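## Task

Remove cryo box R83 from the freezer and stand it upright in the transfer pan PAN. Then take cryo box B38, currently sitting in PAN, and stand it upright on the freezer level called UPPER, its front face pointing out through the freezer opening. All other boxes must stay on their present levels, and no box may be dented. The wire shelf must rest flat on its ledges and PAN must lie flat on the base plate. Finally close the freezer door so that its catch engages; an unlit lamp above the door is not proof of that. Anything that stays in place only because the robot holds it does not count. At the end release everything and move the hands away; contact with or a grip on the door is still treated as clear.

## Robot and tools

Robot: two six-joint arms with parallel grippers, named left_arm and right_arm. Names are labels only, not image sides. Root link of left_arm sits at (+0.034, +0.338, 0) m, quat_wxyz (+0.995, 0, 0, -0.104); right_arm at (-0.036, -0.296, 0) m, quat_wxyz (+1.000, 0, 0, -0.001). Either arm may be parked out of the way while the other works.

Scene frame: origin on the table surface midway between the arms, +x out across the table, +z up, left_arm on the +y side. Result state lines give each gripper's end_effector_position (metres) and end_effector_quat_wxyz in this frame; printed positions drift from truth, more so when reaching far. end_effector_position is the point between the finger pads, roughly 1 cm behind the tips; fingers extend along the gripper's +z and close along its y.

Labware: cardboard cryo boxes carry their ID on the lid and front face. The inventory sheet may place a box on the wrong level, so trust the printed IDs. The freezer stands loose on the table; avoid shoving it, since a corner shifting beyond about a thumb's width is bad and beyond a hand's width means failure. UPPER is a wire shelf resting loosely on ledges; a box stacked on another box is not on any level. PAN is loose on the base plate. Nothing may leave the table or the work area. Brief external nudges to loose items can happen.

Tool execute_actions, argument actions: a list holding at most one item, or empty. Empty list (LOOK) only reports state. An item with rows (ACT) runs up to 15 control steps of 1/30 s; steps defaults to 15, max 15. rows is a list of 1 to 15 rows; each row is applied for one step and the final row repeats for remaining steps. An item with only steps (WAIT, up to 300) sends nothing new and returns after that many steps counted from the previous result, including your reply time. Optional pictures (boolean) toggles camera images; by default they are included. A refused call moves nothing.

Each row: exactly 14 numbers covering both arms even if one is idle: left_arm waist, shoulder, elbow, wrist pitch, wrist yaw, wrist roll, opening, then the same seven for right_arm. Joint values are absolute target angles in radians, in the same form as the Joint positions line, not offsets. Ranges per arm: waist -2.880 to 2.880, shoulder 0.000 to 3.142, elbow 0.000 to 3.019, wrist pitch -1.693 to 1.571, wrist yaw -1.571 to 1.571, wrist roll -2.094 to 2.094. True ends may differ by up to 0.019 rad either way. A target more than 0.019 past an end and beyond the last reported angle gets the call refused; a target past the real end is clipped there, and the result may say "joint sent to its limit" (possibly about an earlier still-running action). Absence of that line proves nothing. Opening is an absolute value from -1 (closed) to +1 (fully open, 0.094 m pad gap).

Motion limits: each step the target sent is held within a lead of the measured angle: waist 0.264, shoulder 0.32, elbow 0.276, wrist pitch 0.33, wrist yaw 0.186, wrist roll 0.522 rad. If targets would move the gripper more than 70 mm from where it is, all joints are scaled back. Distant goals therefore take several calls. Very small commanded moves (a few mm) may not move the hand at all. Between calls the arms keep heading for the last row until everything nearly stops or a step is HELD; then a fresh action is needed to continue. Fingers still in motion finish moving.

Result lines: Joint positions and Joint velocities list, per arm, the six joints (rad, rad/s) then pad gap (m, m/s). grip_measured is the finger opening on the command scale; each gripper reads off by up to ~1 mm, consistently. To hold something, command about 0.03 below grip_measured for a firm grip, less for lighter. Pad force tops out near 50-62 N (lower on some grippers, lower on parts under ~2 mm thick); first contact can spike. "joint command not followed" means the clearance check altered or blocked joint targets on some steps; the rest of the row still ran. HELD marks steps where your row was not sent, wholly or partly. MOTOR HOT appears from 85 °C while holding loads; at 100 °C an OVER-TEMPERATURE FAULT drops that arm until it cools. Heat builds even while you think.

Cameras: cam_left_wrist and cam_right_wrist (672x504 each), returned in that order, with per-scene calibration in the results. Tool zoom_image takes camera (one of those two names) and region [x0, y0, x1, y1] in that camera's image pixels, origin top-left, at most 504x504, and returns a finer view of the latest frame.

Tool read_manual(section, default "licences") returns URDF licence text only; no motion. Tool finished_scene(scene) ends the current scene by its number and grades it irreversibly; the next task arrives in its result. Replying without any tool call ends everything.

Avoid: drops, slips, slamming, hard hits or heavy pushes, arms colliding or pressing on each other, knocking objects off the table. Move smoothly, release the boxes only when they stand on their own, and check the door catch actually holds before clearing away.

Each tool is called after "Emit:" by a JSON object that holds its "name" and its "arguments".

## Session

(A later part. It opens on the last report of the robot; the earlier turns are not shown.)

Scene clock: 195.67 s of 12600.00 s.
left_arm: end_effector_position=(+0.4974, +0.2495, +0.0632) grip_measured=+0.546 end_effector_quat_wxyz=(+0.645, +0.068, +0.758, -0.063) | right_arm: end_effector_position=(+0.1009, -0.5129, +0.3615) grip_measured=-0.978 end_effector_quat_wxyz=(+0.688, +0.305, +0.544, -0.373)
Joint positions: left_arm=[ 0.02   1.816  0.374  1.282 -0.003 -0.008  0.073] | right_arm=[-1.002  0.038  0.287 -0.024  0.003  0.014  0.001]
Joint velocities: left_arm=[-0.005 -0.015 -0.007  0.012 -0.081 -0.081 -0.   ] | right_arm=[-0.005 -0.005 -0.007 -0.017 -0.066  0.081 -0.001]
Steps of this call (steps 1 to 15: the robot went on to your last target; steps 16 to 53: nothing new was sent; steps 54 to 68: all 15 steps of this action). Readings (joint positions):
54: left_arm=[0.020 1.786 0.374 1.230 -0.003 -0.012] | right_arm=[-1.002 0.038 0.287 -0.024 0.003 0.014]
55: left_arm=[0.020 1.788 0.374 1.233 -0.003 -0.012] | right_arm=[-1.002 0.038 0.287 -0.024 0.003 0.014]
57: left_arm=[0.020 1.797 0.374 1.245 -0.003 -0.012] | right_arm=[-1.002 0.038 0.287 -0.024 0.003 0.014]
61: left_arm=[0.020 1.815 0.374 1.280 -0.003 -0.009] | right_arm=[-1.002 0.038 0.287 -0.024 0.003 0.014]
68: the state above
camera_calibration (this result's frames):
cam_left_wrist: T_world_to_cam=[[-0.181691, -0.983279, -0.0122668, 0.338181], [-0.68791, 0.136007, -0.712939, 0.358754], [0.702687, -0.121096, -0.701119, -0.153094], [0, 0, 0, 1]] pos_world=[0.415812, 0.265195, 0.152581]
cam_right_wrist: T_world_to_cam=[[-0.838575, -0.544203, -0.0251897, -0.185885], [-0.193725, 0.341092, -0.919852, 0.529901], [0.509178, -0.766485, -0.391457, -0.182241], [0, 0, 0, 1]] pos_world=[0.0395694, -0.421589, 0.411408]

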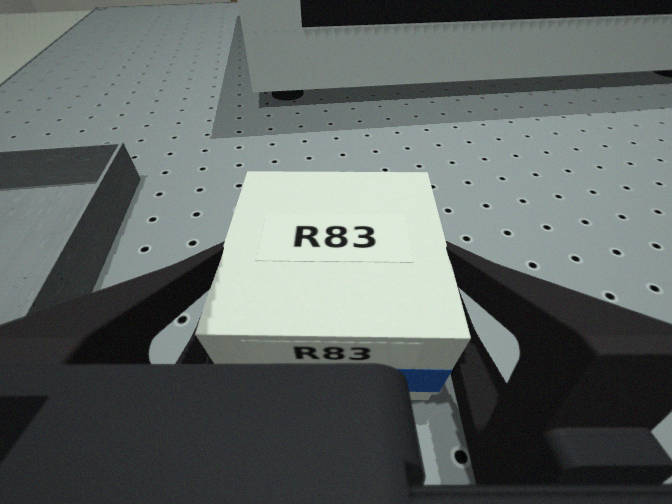

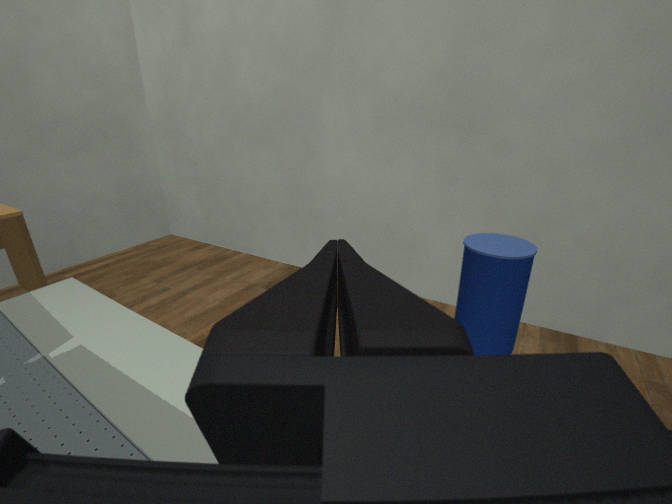

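Emit:
{"name": "execute_actions", "arguments": {"actions": [{"rows":[[0.02,1.81,0.39,1.28,0,0,0.6,-1,0.05,0.3,0,0,0,-1],[0.02,1.81,0.39,1.28,0,0,0.7,-1,0.05,0.3,0,0,0,-1],[0.02,1.81,0.39,1.28,0,0,0.85,-1,0.05,0.3,0,0,0,-1],[0.02,1.81,0.39,1.28,0,0,1,-1,0.05,0.3,0,0,0,-1],[0.02,1.79,0.41,1.26,0,0,1,-1,0.05,0.3,0,0,0,-1],[0.02,1.76,0.43,1.2,0,0,1,-1,0.05,0.3,0,0,0,-1],[0.02,1.72,0.45,1.12,0,0,1,-1,0.05,0.3,0,0,0,-1],[0.02,1.68,0.47,1.04,0,0,1,-1,0.05,0.3,0,0,0,-1],[0.02,1.64,0.49,0.95,0,0,1,-1,0.05,0.3,0,0,0,-1],[0.02,1.6,0.51,0.86,0,0,1,-1,0.05,0.3,0,0,0,-1],[0.02,1.56,0.53,0.77,0,0,1,-1,0.05,0.3,0,0,0,-1],[0.02,1.52,0.55,0.68,0,0,1,-1,0.05,0.3,0,0,0,-1],[0.02,1.485,0.57,0.58,0,0,1,-1,0.05,0.3,0,0,0,-1],[0.02,1.455,0.59,0.48,0,0,1,-1,0.05,0.3,0,0,0,-1],[0.02,1.43,0.61,0.38,0,0,1,-1,0.05,0.3,0,0,0,-1]],"steps":15}], "pictures": false}}

Emit:
{"name": "execute_actions", "arguments": {"actions": [{"rows":[[0.02,1.415,0.635,0.29,0,0,1,-1,0.05,0.3,0,0,0,-1],[0.02,1.405,0.66,0.2,0,0,1,-1,0.05,0.3,0,0,0,-1],[0.02,1.40,0.70,0.12,0,0,1,-1,0.05,0.3,0,0,0,-1],[0.02,1.40,0.74,0.04,0,0,1,-1,0.05,0.3,0,0,0,-1],[0.02,1.40,0.78,-0.04,0,0,1,-1,0.05,0.3,0,0,0,-1],[0.02,1.405,0.82,-0.12,0,0,1,-1,0.05,0.3,0,0,0,-1],[0.02,1.41,0.86,-0.2,0,0,1,-1,0.05,0.3,0,0,0,-1],[0.02,1.415,0.90,-0.28,0,0,1,-1,0.05,0.3,0,0,0,-1],[0.02,1.42,0.94,-0.36,0,0,1,-1,0.05,0.3,0,0,0,-1],[0.02,1.43,0.98,-0.44,0,0,1,-1,0.05,0.3,0,0,0,-1],[0.02,1.44,1.01,-0.52,0,0,1,-1,0.05,0.3,0,0,0,-1],[0.02,1.45,1.04,-0.59,0,0,1,-1,0.05,0.3,0,0,0,-1],[0.02,1.46,1.06,-0.65,0,0,1,-1,0.05,0.3,0,0,0,-1],[0.02,1.465,1.075,-0.70,0,0,1,-1,0.05,0.3,0,0,0,-1],[0.02,1.47,1.08,-0.73,0,0,1,-1,0.05,0.3,0,0,0,-1]],"steps":15}], "pictures": false}}

Emit:
{"name": "execute_actions", "arguments": {"actions": [{"steps":15}]}}

Scene clock: 205.30 s of 12600.00 s.
left_arm: end_effector_position=(+0.5337, +0.2425, +0.1029) grip_measured=+1.000 end_effector_quat_wxyz=(+0.553, +0.074, +0.828, -0.054) | right_arm: end_effector_position=(+0.1009, -0.5129, +0.3615) grip_measured=-0.978 end_effector_quat_wxyz=(+0.688, +0.305, +0.544, -0.373)
Joint positions: left_arm=[ 0.02   1.509  0.536  0.582 -0.003 -0.008  0.094] | right_arm=[-1.002  0.038  0.287 -0.024  0.003  0.014  0.001]
Joint velocities: left_arm=[-0.005 -1.275  0.681 -2.821 -0.007  0.037  0.   ] | right_arm=[ 0.005 -0.005 -0.007 -0.002  0.037 -0.022 -0.001]
Steps of this call (steps 1 to 15: the robot went on to your last target; steps 16 to 90: nothing new was sent; then 6.13 s passed at rest; steps 91 to 105: all 15 steps of this action). Readings (joint positions):
91: left_arm=[0.020 1.816 0.374 1.282 -0.003 -0.008] | right_arm=[-1.002 0.038 0.287 -0.024 0.003 0.014]
92: left_arm=[0.020 1.816 0.374 1.282 -0.003 -0.008] | right_arm=[-1.002 0.038 0.287 -0.024 0.003 0.014]
94: left_arm=[0.020 1.816 0.374 1.282 -0.003 -0.008] | right_arm=[-1.002 0.038 0.287 -0.024 0.003 0.014]
98: left_arm=[0.020 1.786 0.395 1.171 -0.003 -0.008] | right_arm=[-1.002 0.038 0.287 -0.024 0.003 0.014]
105: the state above

Scene clock: 205.80 s of 12600.00 s.
left_arm: end_effector_position=(+0.5351, +0.2423, +0.1437) grip_measured=+1.000 end_effector_quat_wxyz=(+0.258, +0.087, +0.962, -0.024) | right_arm: end_effector_position=(+0.1009, -0.5129, +0.3615) grip_measured=-0.978 end_effector_quat_wxyz=(+0.688, +0.305, +0.544, -0.373)
Joint positions: left_arm=[ 0.02   1.439  1.011 -0.619 -0.003 -0.008  0.094] | right_arm=[-1.002  0.038  0.287 -0.024  0.003  0.014  0.001]
Joint velocities: left_arm=[-0.015  0.151  0.613 -1.443 -0.007 -0.007  0.   ] | right_arm=[ 0.005 -0.005 -0.017 -0.012 -0.037  0.066 -0.   ]
Steps of this call (steps 1 to 15: all 15 steps of this action). Readings (joint positions):
1: left_arm=[0.020 1.470 0.559 0.489 -0.003 -0.008] | right_arm=[-1.002 0.038 0.287 -0.024 0.003 0.014]
2: left_arm=[0.020 1.438 0.583 0.397 -0.003 -0.008] | right_arm=[-1.002 0.038 0.287 -0.024 0.003 0.014]
4: left_arm=[0.020 1.399 0.635 0.223 -0.003 -0.008] | right_arm=[-1.002 0.038 0.287 -0.024 0.003 0.014]
8: left_arm=[0.020 1.397 0.768 -0.110 -0.003 -0.008] | right_arm=[-1.002 0.038 0.287 -0.024 0.003 0.014]
15: the state above

Scene clock: 206.30 s of 12600.00 s.
left_arm: end_effector_position=(+0.5221, +0.2448, +0.1345) grip_measured=+1.000 end_effector_quat_wxyz=(+0.212, +0.088, +0.973, -0.019) | right_arm: end_effector_position=(+0.1009, -0.5129, +0.3615) grip_measured=-0.978 end_effector_quat_wxyz=(+0.688, +0.305, +0.544, -0.373)
Joint positions: left_arm=[ 0.02   1.456  1.035 -0.721 -0.003 -0.008  0.094] | right_arm=[-1.002  0.038  0.287 -0.024  0.003  0.014  0.001]
Joint velocities: left_arm=[-0.015 -0.015 -0.007 -0.007  0.051 -0.081  0.   ] | right_arm=[ 0.005 -0.005  0.007 -0.012 -0.066 -0.037  0.   ]
Steps of this call (steps 1 to 15: the robot went on to your last target). Readings (joint positions):
1: left_arm=[0.020 1.443 1.027 -0.658 -0.003 -0.008] | right_arm=[-1.002 0.038 0.287 -0.024 0.003 0.014]
2: left_arm=[0.020 1.445 1.034 -0.681 -0.003 -0.008] | right_arm=[-1.002 0.038 0.287 -0.024 0.003 0.014]
4: left_arm=[0.020 1.448 1.035 -0.706 -0.003 -0.008] | right_arm=[-1.002 0.038 0.287 -0.024 0.003 0.014]
8: left_arm=[0.020 1.455 1.035 -0.720 -0.003 -0.008] | right_arm=[-1.002 0.038 0.287 -0.024 0.003 0.014]
15: the state above
camera_calibration (this result's frames):
cam_left_wrist: T_world_to_cam=[[-0.194674, -0.980789, -0.0124483, 0.345078], [-0.963922, 0.188946, 0.187493, 0.437284], [-0.181539, 0.0484992, -0.982187, 0.336875], [0, 0, 0, 1]] pos_world=[0.549841, 0.239488, 0.253182]
cam_right_wrist: T_world_to_cam=[[-0.838575, -0.544203, -0.0251897, -0.185885], [-0.193725, 0.341092, -0.919852, 0.529901], [0.509178, -0.766485, -0.391457, -0.182241], [0, 0, 0, 1]] pos_world=[0.0395694, -0.421589, 0.411408]

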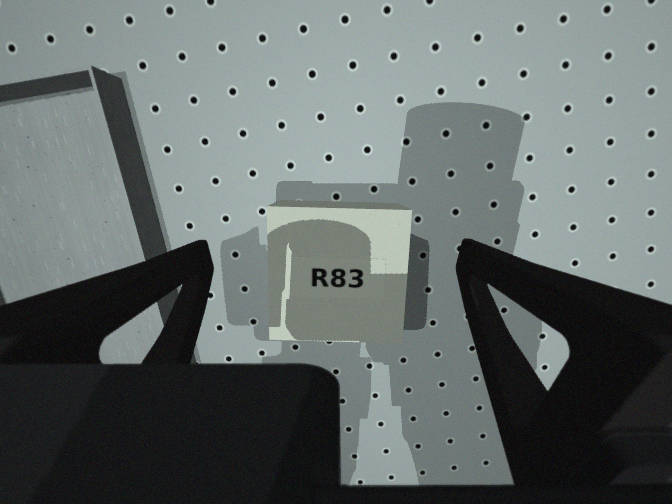

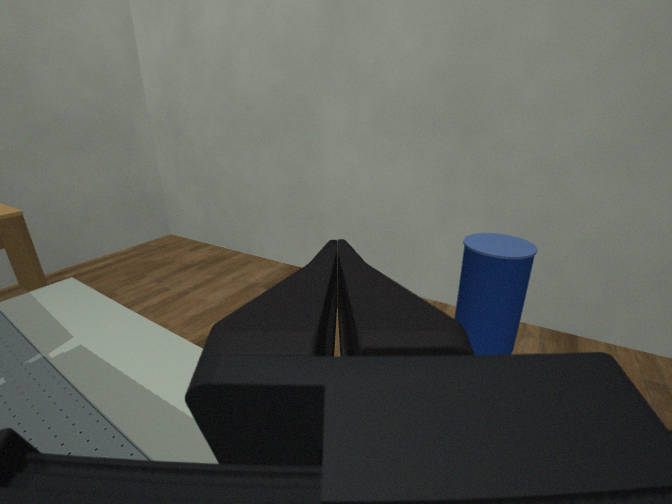

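Emit:
{"name": "execute_actions", "arguments": {"actions": [{"rows":[[0.02,1.48,1.03,-0.72,0,0,1,-1,0.05,0.3,0,0,0,-1],[0.02,1.49,1.015,-0.70,0,0,1,-1,0.05,0.3,0,0,0,-1],[0.02,1.50,1.0,-0.68,0,0,1,-1,0.05,0.3,0,0,0,-1],[0.02,1.51,0.985,-0.66,0,0,1,-1,0.05,0.3,0,0,0,-1],[0.02,1.52,0.97,-0.635,0,0,1,-1,0.05,0.3,0,0,0,-1],[0.02,1.53,0.955,-0.61,0,0,1,-1,0.05,0.3,0,0,0,-1],[0.02,1.54,0.94,-0.585,0,0,1,-1,0.05,0.3,0,0,0,-1],[0.02,1.55,0.93,-0.56,0,0,1,-1,0.05,0.3,0,0,0,-1],[0.02,1.555,0.925,-0.545,0,0,1,-1,0.05,0.3,0,0,0,-1]],"steps":15}]}}

Scene clock: 210.27 s of 12600.00 s.
left_arm: end_effector_position=(+0.5023, +0.2486, +0.0485) grip_measured=+1.000 end_effector_quat_wxyz=(+0.175, +0.089, +0.980, -0.016) | right_arm: end_effector_position=(+0.1009, -0.5129, +0.3615) grip_measured=-0.978 end_effector_quat_wxyz=(+0.688, +0.305, +0.544, -0.373)
Joint positions: left_arm=[ 0.02   1.564  0.916 -0.571 -0.003 -0.008  0.094] | right_arm=[-1.002  0.038  0.287 -0.024  0.003  0.014  0.001]
Joint velocities: left_arm=[-0.005 -0.005 -0.007  0.032 -0.037  0.022  0.   ] | right_arm=[-0.015  0.005  0.007  0.012  0.007 -0.125  0.   ]
Steps of this call (steps 1 to 15: the robot went on to your last target; steps 16 to 90: nothing new was sent; then 0.47 s passed at rest; steps 91 to 105: all 15 steps of this action). Readings (joint positions):
91: left_arm=[0.020 1.457 1.035 -0.721 -0.003 -0.008] | right_arm=[-1.002 0.038 0.287 -0.024 0.003 0.014]
92: left_arm=[0.020 1.458 1.034 -0.720 -0.003 -0.008] | right_arm=[-1.002 0.038 0.287 -0.024 0.003 0.014]
94: left_arm=[0.020 1.464 1.022 -0.701 -0.003 -0.008] | right_arm=[-1.002 0.038 0.287 -0.024 0.003 0.014]
98: left_arm=[0.020 1.500 0.966 -0.621 -0.003 -0.008] | right_arm=[-1.002 0.038 0.287 -0.024 0.003 0.014]
105: the state above
camera_calibration (this result's frames):
cam_left_wrist: T_world_to_cam=[[-0.195583, -0.980615, -0.0119241, 0.344266], [-0.947179, 0.185735, 0.261448, 0.422386], [-0.254165, 0.062429, -0.965144, 0.280845], [0, 0, 0, 1]] pos_world=[0.538789, 0.241607, 0.164729]
cam_right_wrist: T_world_to_cam=[[-0.838575, -0.544203, -0.0251897, -0.185885], [-0.193725, 0.341092, -0.919852, 0.529901], [0.509178, -0.766485, -0.391457, -0.182241], [0, 0, 0, 1]] pos_world=[0.0395694, -0.421589, 0.411408]

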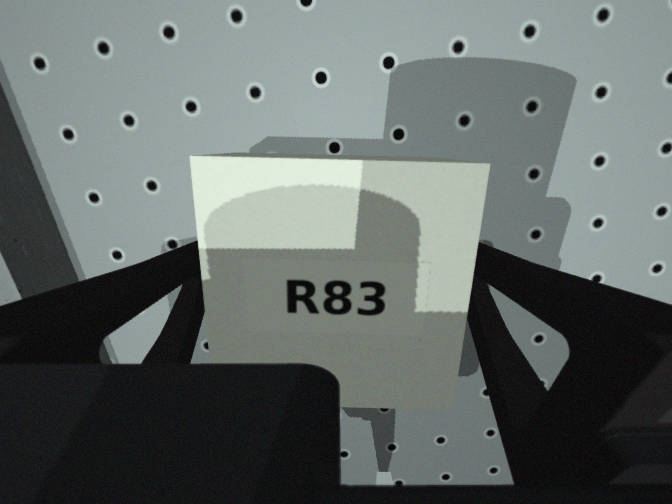

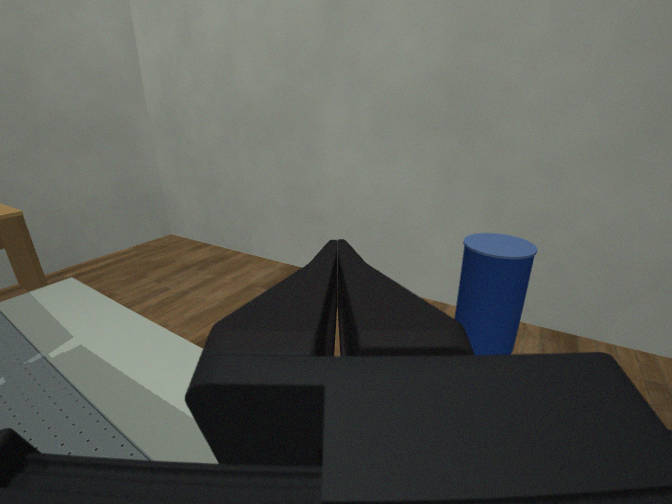

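Close, lift, swing.

Emit:
{"name": "execute_actions", "arguments": {"actions": [{"rows":[[0.02,1.555,0.925,-0.545,0,0,0.9,-1,0.05,0.3,0,0,0,-1],[0.02,1.555,0.925,-0.545,0,0,0.8,-1,0.05,0.3,0,0,0,-1],[0.02,1.555,0.925,-0.545,0,0,0.72,-1,0.05,0.3,0,0,0,-1],[0.02,1.555,0.925,-0.545,0,0,0.66,-1,0.05,0.3,0,0,0,-1],[0.02,1.555,0.925,-0.545,0,0,0.62,-1,0.05,0.3,0,0,0,-1],[0.02,1.555,0.925,-0.545,0,0,0.6,-1,0.05,0.3,0,0,0,-1],[0.02,1.555,0.925,-0.545,0,0,0.585,-1,0.05,0.3,0,0,0,-1],[0.02,1.555,0.925,-0.545,0,0,0.57,-1,0.05,0.3,0,0,0,-1],[0.02,1.555,0.925,-0.545,0,0,0.56,-1,0.05,0.3,0,0,0,-1],[0.02,1.555,0.925,-0.545,0,0,0.55,-1,0.05,0.3,0,0,0,-1],[0.02,1.555,0.925,-0.545,0,0,0.54,-1,0.05,0.3,0,0,0,-1],[0.02,1.555,0.925,-0.545,0,0,0.53,-1,0.05,0.3,0,0,0,-1]],"steps":15}], "pictures": false}}

Emit:
{"name": "execute_actions", "arguments": {"actions": [{"rows":[[0.02,1.54,0.96,-0.57,0,0,0.53,-1,0.05,0.3,0,0,0,-1],[0.02,1.53,0.98,-0.59,0,0,0.53,-1,0.05,0.3,0,0,0,-1],[0.02,1.52,1.0,-0.615,0,0,0.53,-1,0.05,0.3,0,0,0,-1],[0.02,1.51,1.02,-0.64,0,0,0.53,-1,0.05,0.3,0,0,0,-1],[0.02,1.50,1.04,-0.665,0,0,0.53,-1,0.05,0.3,0,0,0,-1],[0.02,1.49,1.06,-0.69,0,0,0.53,-1,0.05,0.3,0,0,0,-1],[0.02,1.48,1.08,-0.715,0,0,0.53,-1,0.05,0.3,0,0,0,-1],[0.02,1.47,1.10,-0.74,0,0,0.53,-1,0.05,0.3,0,0,0,-1],[0.02,1.46,1.12,-0.77,0,0,0.53,-1,0.05,0.3,0,0,0,-1],[0.02,1.455,1.14,-0.8,0,0,0.53,-1,0.05,0.3,0,0,0,-1],[0.02,1.455,1.16,-0.82,0,0,0.53,-1,0.05,0.3,0,0,0,-1]],"steps":15}], "pictures": false}}

Emit:
{"name": "execute_actions", "arguments": {"actions": [{"rows":[[0.04,1.465,1.175,-0.825,0,0.01,0.53,-1,0.05,0.3,0,0,0,-1],[0.065,1.475,1.19,-0.83,0,0.02,0.53,-1,0.05,0.3,0,0,0,-1],[0.09,1.49,1.205,-0.835,0,0.03,0.53,-1,0.05,0.3,0,0,0,-1],[0.12,1.50,1.22,-0.84,0,0.04,0.53,-1,0.05,0.3,0,0,0,-1],[0.15,1.515,1.235,-0.845,0,0.05,0.53,-1,0.05,0.3,0,0,0,-1],[0.18,1.53,1.25,-0.85,0,0.06,0.53,-1,0.05,0.3,0,0,0,-1],[0.21,1.545,1.265,-0.85,0,0.07,0.53,-1,0.05,0.3,0,0,0,-1],[0.24,1.56,1.28,-0.855,0,0.08,0.53,-1,0.05,0.3,0,0,0,-1],[0.27,1.575,1.295,-0.855,0,0.09,0.53,-1,0.05,0.3,0,0,0,-1],[0.30,1.59,1.31,-0.86,0,0.1,0.53,-1,0.05,0.3,0,0,0,-1],[0.325,1.60,1.325,-0.86,0,0.1,0.53,-1,0.05,0.3,0,0,0,-1],[0.345,1.61,1.335,-0.865,0,0.1,0.53,-1,0.05,0.3,0,0,0,-1],[0.36,1.62,1.345,-0.865,0,0.1,0.53,-1,0.05,0.3,0,0,0,-1],[0.37,1.625,1.35,-0.87,0,0.1,0.53,-1,0.05,0.3,0,0,0,-1]],"steps":15}], "pictures": false}}

Emit:
{"name": "execute_actions", "arguments": {"actions": [{"steps":12}]}}

Scene clock: 222.27 s of 12600.00 s.
left_arm: end_effector_position=(+0.5043, +0.2481, +0.0493) grip_measured=+0.546 end_effector_quat_wxyz=(+0.179, +0.089, +0.980, -0.016) | right_arm: end_effector_position=(+0.1009, -0.5129, +0.3615) grip_measured=-0.978 end_effector_quat_wxyz=(+0.688, +0.305, +0.544, -0.373)
Joint positions: left_arm=[ 0.02   1.564  0.916 -0.562 -0.003 -0.008  0.073] | right_arm=[-1.002  0.038  0.287 -0.024  0.003  0.014  0.001]
Joint velocities: left_arm=[-0.005 -0.005 -0.007  0.007 -0.007 -0.022 -0.001] | right_arm=[ 0.015 -0.005 -0.027  0.002  0.007  0.022  0.001]
Steps of this call (steps 1 to 15: the robot went on to your last target; steps 16 to 90: nothing new was sent; then 8.50 s passed at rest; steps 91 to 105: all 15 steps of this action). Readings (joint positions):
91: left_arm=[0.020 1.564 0.916 -0.562 -0.003 -0.008] | right_arm=[-1.002 0.038 0.287 -0.024 0.003 0.014]
92: left_arm=[0.020 1.564 0.916 -0.562 -0.003 -0.008] | right_arm=[-1.002 0.038 0.287 -0.024 0.003 0.014]
94: left_arm=[0.020 1.564 0.916 -0.562 -0.003 -0.008] | right_arm=[-1.002 0.038 0.287 -0.024 0.003 0.014]
98: left_arm=[0.020 1.564 0.916 -0.562 -0.003 -0.008] | right_arm=[-1.002 0.038 0.287 -0.024 0.003 0.014]
105: the state above

Scene clock: 222.77 s of 12600.00 s.
left_arm: end_effector_position=(+0.5160, +0.2459, +0.1178) grip_measured=+0.546 end_effector_quat_wxyz=(+0.166, +0.089, +0.982, -0.015) | right_arm: end_effector_position=(+0.1009, -0.5129, +0.3615) grip_measured=-0.978 end_effector_quat_wxyz=(+0.688, +0.305, +0.544, -0.373)
Joint positions: left_arm=[ 0.02   1.503  1.063 -0.794 -0.003 -0.008  0.073] | right_arm=[-1.002  0.038  0.287 -0.024  0.003  0.014  0.001]
Joint velocities: left_arm=[-0.005 -0.181  0.393 -0.252 -0.051 -0.037 -0.001] | right_arm=[-0.005  0.005 -0.002  0.017  0.037  0.007 -0.001]
Steps of this call (steps 1 to 15: all 15 steps of this action). Readings (joint positions):
1: left_arm=[0.020 1.564 0.916 -0.562 -0.003 -0.008] | right_arm=[-1.002 0.038 0.287 -0.024 0.003 0.014]
2: left_arm=[0.020 1.564 0.917 -0.564 -0.003 -0.008] | right_arm=[-1.002 0.038 0.287 -0.024 0.003 0.014]
4: left_arm=[0.020 1.562 0.926 -0.592 -0.003 -0.008] | right_arm=[-1.002 0.038 0.287 -0.024 0.003 0.014]
8: left_arm=[0.020 1.548 0.965 -0.674 -0.003 -0.008] | right_arm=[-1.002 0.038 0.287 -0.024 0.003 0.014]
15: the state above

Scene clock: 223.27 s of 12600.00 s.
left_arm: end_effector_position=(+0.5877, +0.4292, +0.1576) grip_measured=+0.546 end_effector_quat_wxyz=(+0.195, -0.046, +0.979, +0.023) | right_arm: end_effector_position=(+0.1009, -0.5129, +0.3615) grip_measured=-0.978 end_effector_quat_wxyz=(+0.688, +0.305, +0.544, -0.373)
Joint positions: left_arm=[ 0.373  1.609  1.285 -0.851 -0.     0.071  0.073] | right_arm=[-1.002  0.038  0.287 -0.024  0.003  0.014  0.001]
Joint velocities: left_arm=[ 0.591  0.327  0.125 -0.056 -0.051  0.037  0.   ] | right_arm=[-0.024 -0.015  0.007 -0.002 -0.022 -0.051  0.001]
Steps of this call (steps 1 to 15: all 15 steps of this action). Readings (joint positions):
1: left_arm=[0.020 1.498 1.076 -0.802 -0.003 -0.008] | right_arm=[-1.002 0.038 0.287 -0.024 0.003 0.014]
2: left_arm=[0.023 1.495 1.091 -0.810 -0.002 -0.006] | right_arm=[-1.002 0.038 0.287 -0.024 0.003 0.014]
4: left_arm=[0.042 1.495 1.124 -0.821 0.000 0.003] | right_arm=[-1.002 0.038 0.287 -0.024 0.003 0.014]
8: left_arm=[0.146 1.508 1.185 -0.837 0.001 0.030] | right_arm=[-1.002 0.038 0.287 -0.024 0.003 0.014]
15: the state above

Scene clock: 223.67 s of 12600.00 s.
left_arm: end_effector_position=(+0.5859, +0.4291, +0.1451) grip_measured=+0.546 end_effector_quat_wxyz=(+0.179, -0.040, +0.983, +0.023) | right_arm: end_effector_position=(+0.1009, -0.5129, +0.3615) grip_measured=-0.978 end_effector_quat_wxyz=(+0.688, +0.305, +0.544, -0.373)
Joint positions: left_arm=[ 0.373  1.632  1.286 -0.863 -0.001  0.083  0.073] | right_arm=[-1.002  0.038  0.287 -0.024  0.003  0.014  0.001]
Joint velocities: left_arm=[-0.015 -0.015 -0.002 -0.007 -0.037 -0.022 -0.   ] | right_arm=[ 0.015  0.005  0.017 -0.002 -0.022 -0.037  0.   ]
Steps of this call (steps 1 to 12: the robot went on to your last target). Readings (joint positions):
1: left_arm=[0.390 1.618 1.286 -0.853 -0.001 0.073] | right_arm=[-1.002 0.038 0.287 -0.024 0.003 0.014]
2: left_arm=[0.399 1.624 1.286 -0.855 -0.001 0.074] | right_arm=[-1.002 0.038 0.287 -0.024 0.003 0.014]
4: left_arm=[0.401 1.631 1.286 -0.861 -0.001 0.077] | right_arm=[-1.002 0.038 0.287 -0.024 0.003 0.014]
8: left_arm=[0.383 1.632 1.286 -0.863 -0.001 0.081] | right_arm=[-1.002 0.038 0.287 -0.024 0.003 0.014]
12: the state above
camera_calibration (this result's frames):
cam_left_wrist: T_world_to_cam=[[0.0700262, -0.996636, -0.0425714, 0.394568], [-0.964079, -0.0785766, 0.253725, 0.56722], [-0.256217, 0.0232748, -0.966339, 0.402235], [0, 0, 0, 1]] pos_world=[0.622274, 0.42845, 0.261575]
cam_right_wrist: T_world_to_cam=[[-0.838575, -0.544203, -0.0251897, -0.185885], [-0.193725, 0.341092, -0.919852, 0.529901], [0.509178, -0.766485, -0.391457, -0.182241], [0, 0, 0, 1]] pos_world=[0.0395694, -0.421589, 0.411408]

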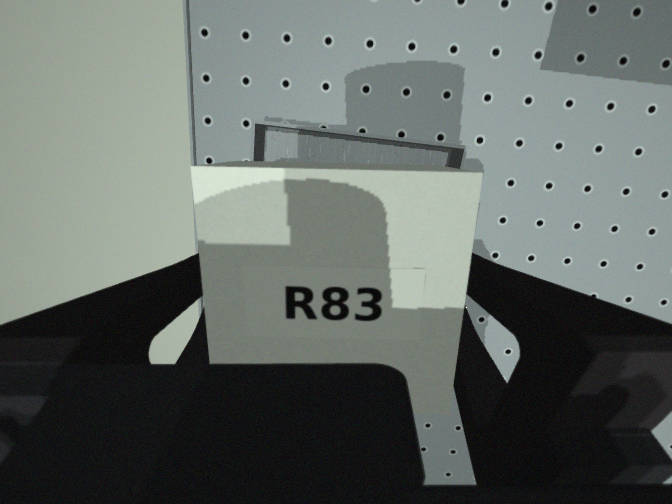

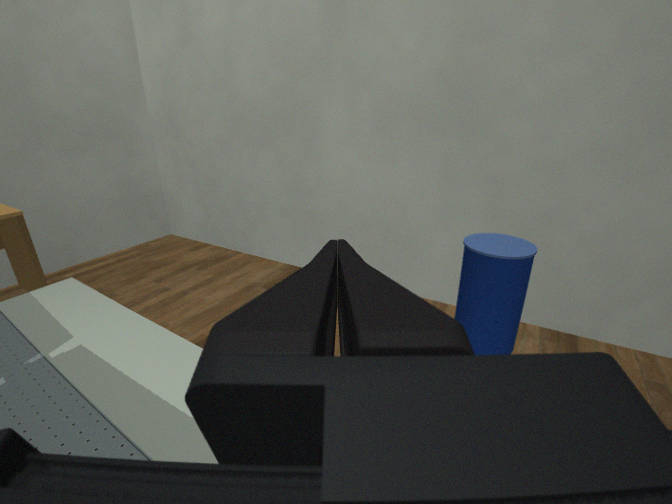

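Emit:
{"name": "execute_actions", "arguments": {"actions": [{"rows":[[0.37,1.635,1.29,-0.85,0,0.12,0.53,-1,0.05,0.3,0,0,0,-1],[0.37,1.64,1.275,-0.83,0,0.14,0.53,-1,0.05,0.3,0,0,0,-1],[0.37,1.648,1.26,-0.81,0,0.16,0.53,-1,0.05,0.3,0,0,0,-1],[0.37,1.656,1.245,-0.79,0,0.16,0.53,-1,0.05,0.3,0,0,0,-1],[0.37,1.664,1.23,-0.765,0,0.16,0.53,-1,0.05,0.3,0,0,0,-1],[0.37,1.672,1.22,-0.745,0,0.16,0.53,-1,0.05,0.3,0,0,0,-1],[0.37,1.68,1.21,-0.725,0,0.16,0.53,-1,0.05,0.3,0,0,0,-1],[0.37,1.688,1.20,-0.705,0,0.16,0.53,-1,0.05,0.3,0,0,0,-1],[0.37,1.695,1.19,-0.685,0,0.16,0.53,-1,0.05,0.3,0,0,0,-1],[0.37,1.70,1.18,-0.67,0,0.16,0.53,-1,0.05,0.3,0,0,0,-1]],"steps":15}]}}

Scene clock: 227.70 s of 12600.00 s.
left_arm: end_effector_position=(+0.5779, +0.4278, +0.0696) grip_measured=+0.546 end_effector_quat_wxyz=(+0.167, -0.011, +0.986, +0.026) | right_arm: end_effector_position=(+0.1009, -0.5129, +0.3615) grip_measured=-0.978 end_effector_quat_wxyz=(+0.688, +0.305, +0.544, -0.373)
Joint positions: left_arm=[ 0.373  1.707  1.172 -0.695 -0.001  0.141  0.073] | right_arm=[-1.002  0.038  0.287 -0.024  0.003  0.014  0.001]
Joint velocities: left_arm=[ 0.005  0.083 -0.081  0.007  0.022  0.022 -0.   ] | right_arm=[-0.005 -0.005  0.002 -0.002  0.022 -0.051  0.001]
Steps of this call (steps 1 to 30: the robot went on to your last target; steps 31 to 90: nothing new was sent; then 0.53 s passed at rest; steps 91 to 105: all 15 steps of this action). Readings (joint positions):
91: left_arm=[0.373 1.632 1.286 -0.863 -0.001 0.087] | right_arm=[-1.002 0.038 0.287 -0.024 0.003 0.014]
92: left_arm=[0.373 1.632 1.285 -0.861 -0.001 0.093] | right_arm=[-1.002 0.038 0.287 -0.024 0.003 0.014]
94: left_arm=[0.373 1.632 1.274 -0.838 -0.001 0.110] | right_arm=[-1.002 0.038 0.287 -0.024 0.003 0.014]
98: left_arm=[0.373 1.645 1.227 -0.762 -0.001 0.130] | right_arm=[-1.002 0.038 0.287 -0.024 0.003 0.014]
105: the state above
camera_calibration (this result's frames):
cam_left_wrist: T_world_to_cam=[[0.0147541, -0.998121, -0.0594684, 0.424353], [-0.96026, -0.0307226, 0.277411, 0.554282], [-0.278716, 0.0530122, -0.958909, 0.326997], [0, 0, 0, 1]] pos_world=[0.617133, 0.42325, 0.185032]
cam_right_wrist: T_world_to_cam=[[-0.838575, -0.544203, -0.0251897, -0.185885], [-0.193725, 0.341092, -0.919852, 0.529901], [0.509178, -0.766485, -0.391457, -0.182241], [0, 0, 0, 1]] pos_world=[0.0395694, -0.421589, 0.411408]

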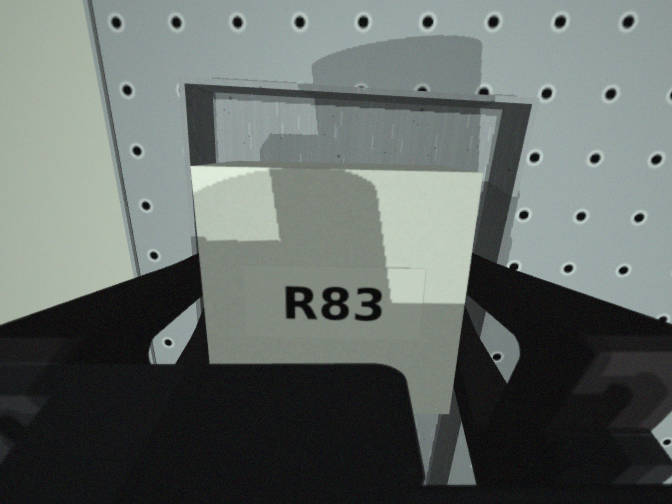

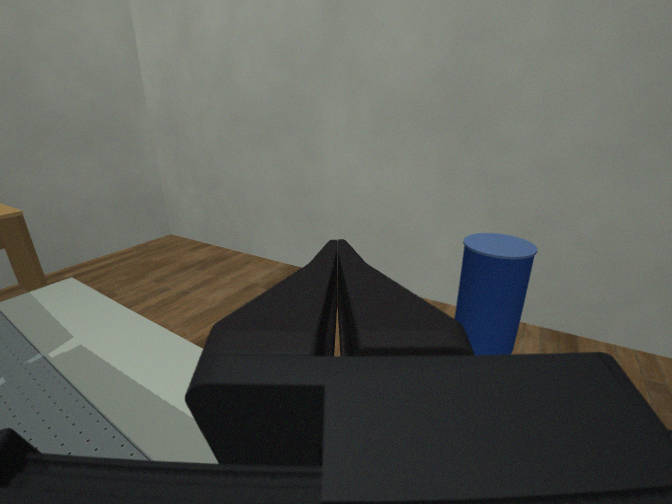

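Emit:
{"name": "execute_actions", "arguments": {"actions": [{"rows":[[0.36,1.71,1.18,-0.66,0,0.16,0.53,-1,0.05,0.3,0,0,0,-1],[0.36,1.72,1.175,-0.65,0,0.16,0.53,-1,0.05,0.3,0,0,0,-1],[0.36,1.73,1.17,-0.64,0,0.16,0.53,-1,0.05,0.3,0,0,0,-1],[0.36,1.74,1.165,-0.63,0,0.16,0.53,-1,0.05,0.3,0,0,0,-1],[0.36,1.745,1.165,-0.62,0,0.16,0.53,-1,0.05,0.3,0,0,0,-1]],"steps":15}]}}

Scene clock: 230.17 s of 12600.00 s.
left_arm: end_effector_position=(+0.5861, +0.4272, +0.0552) grip_measured=+0.546 end_effector_quat_wxyz=(+0.176, -0.008, +0.984, +0.028) | right_arm: end_effector_position=(+0.1009, -0.5129, +0.3615) grip_measured=-0.978 end_effector_quat_wxyz=(+0.688, +0.305, +0.544, -0.373)
Joint positions: left_arm=[ 0.369  1.738  1.165 -0.639 -0.001  0.144  0.073] | right_arm=[-1.002  0.038  0.287 -0.024  0.003  0.014  0.001]
Joint velocities: left_arm=[-0.015 -0.015 -0.007  0.022 -0.022  0.007 -0.001] | right_arm=[-0.015 -0.024  0.002 -0.012 -0.022 -0.051  0.001]
Steps of this call (steps 1 to 15: the robot went on to your last target; steps 16 to 59: nothing new was sent; steps 60 to 74: all 15 steps of this action). Readings (joint positions):
60: left_arm=[0.373 1.711 1.169 -0.687 -0.001 0.144] | right_arm=[-1.002 0.038 0.287 -0.024 0.003 0.014]
61: left_arm=[0.372 1.711 1.169 -0.683 -0.001 0.144] | right_arm=[-1.002 0.038 0.287 -0.024 0.003 0.014]
63: left_arm=[0.371 1.713 1.169 -0.668 -0.001 0.144] | right_arm=[-1.002 0.038 0.287 -0.024 0.003 0.014]
67: left_arm=[0.370 1.727 1.169 -0.641 -0.001 0.144] | right_arm=[-1.002 0.038 0.287 -0.024 0.003 0.014]
74: the state above
camera_calibration (this result's frames):
cam_left_wrist: T_world_to_cam=[[0.00961064, -0.997946, -0.0633398, 0.425944], [-0.965444, -0.0257577, 0.259336, 0.568033], [-0.260434, 0.0586587, -0.963708, 0.3027], [0, 0, 0, 1]] pos_world=[0.623144, 0.421944, 0.171383]
cam_right_wrist: T_world_to_cam=[[-0.838575, -0.544203, -0.0251897, -0.185885], [-0.193725, 0.341092, -0.919852, 0.529901], [0.509178, -0.766485, -0.391457, -0.182241], [0, 0, 0, 1]] pos_world=[0.0395694, -0.421589, 0.411408]

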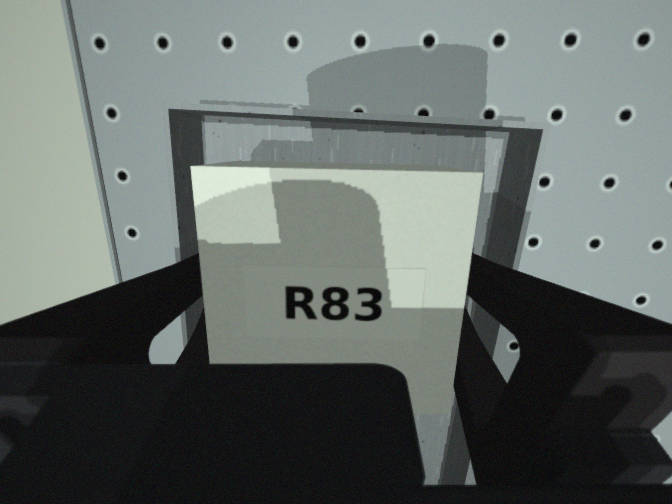

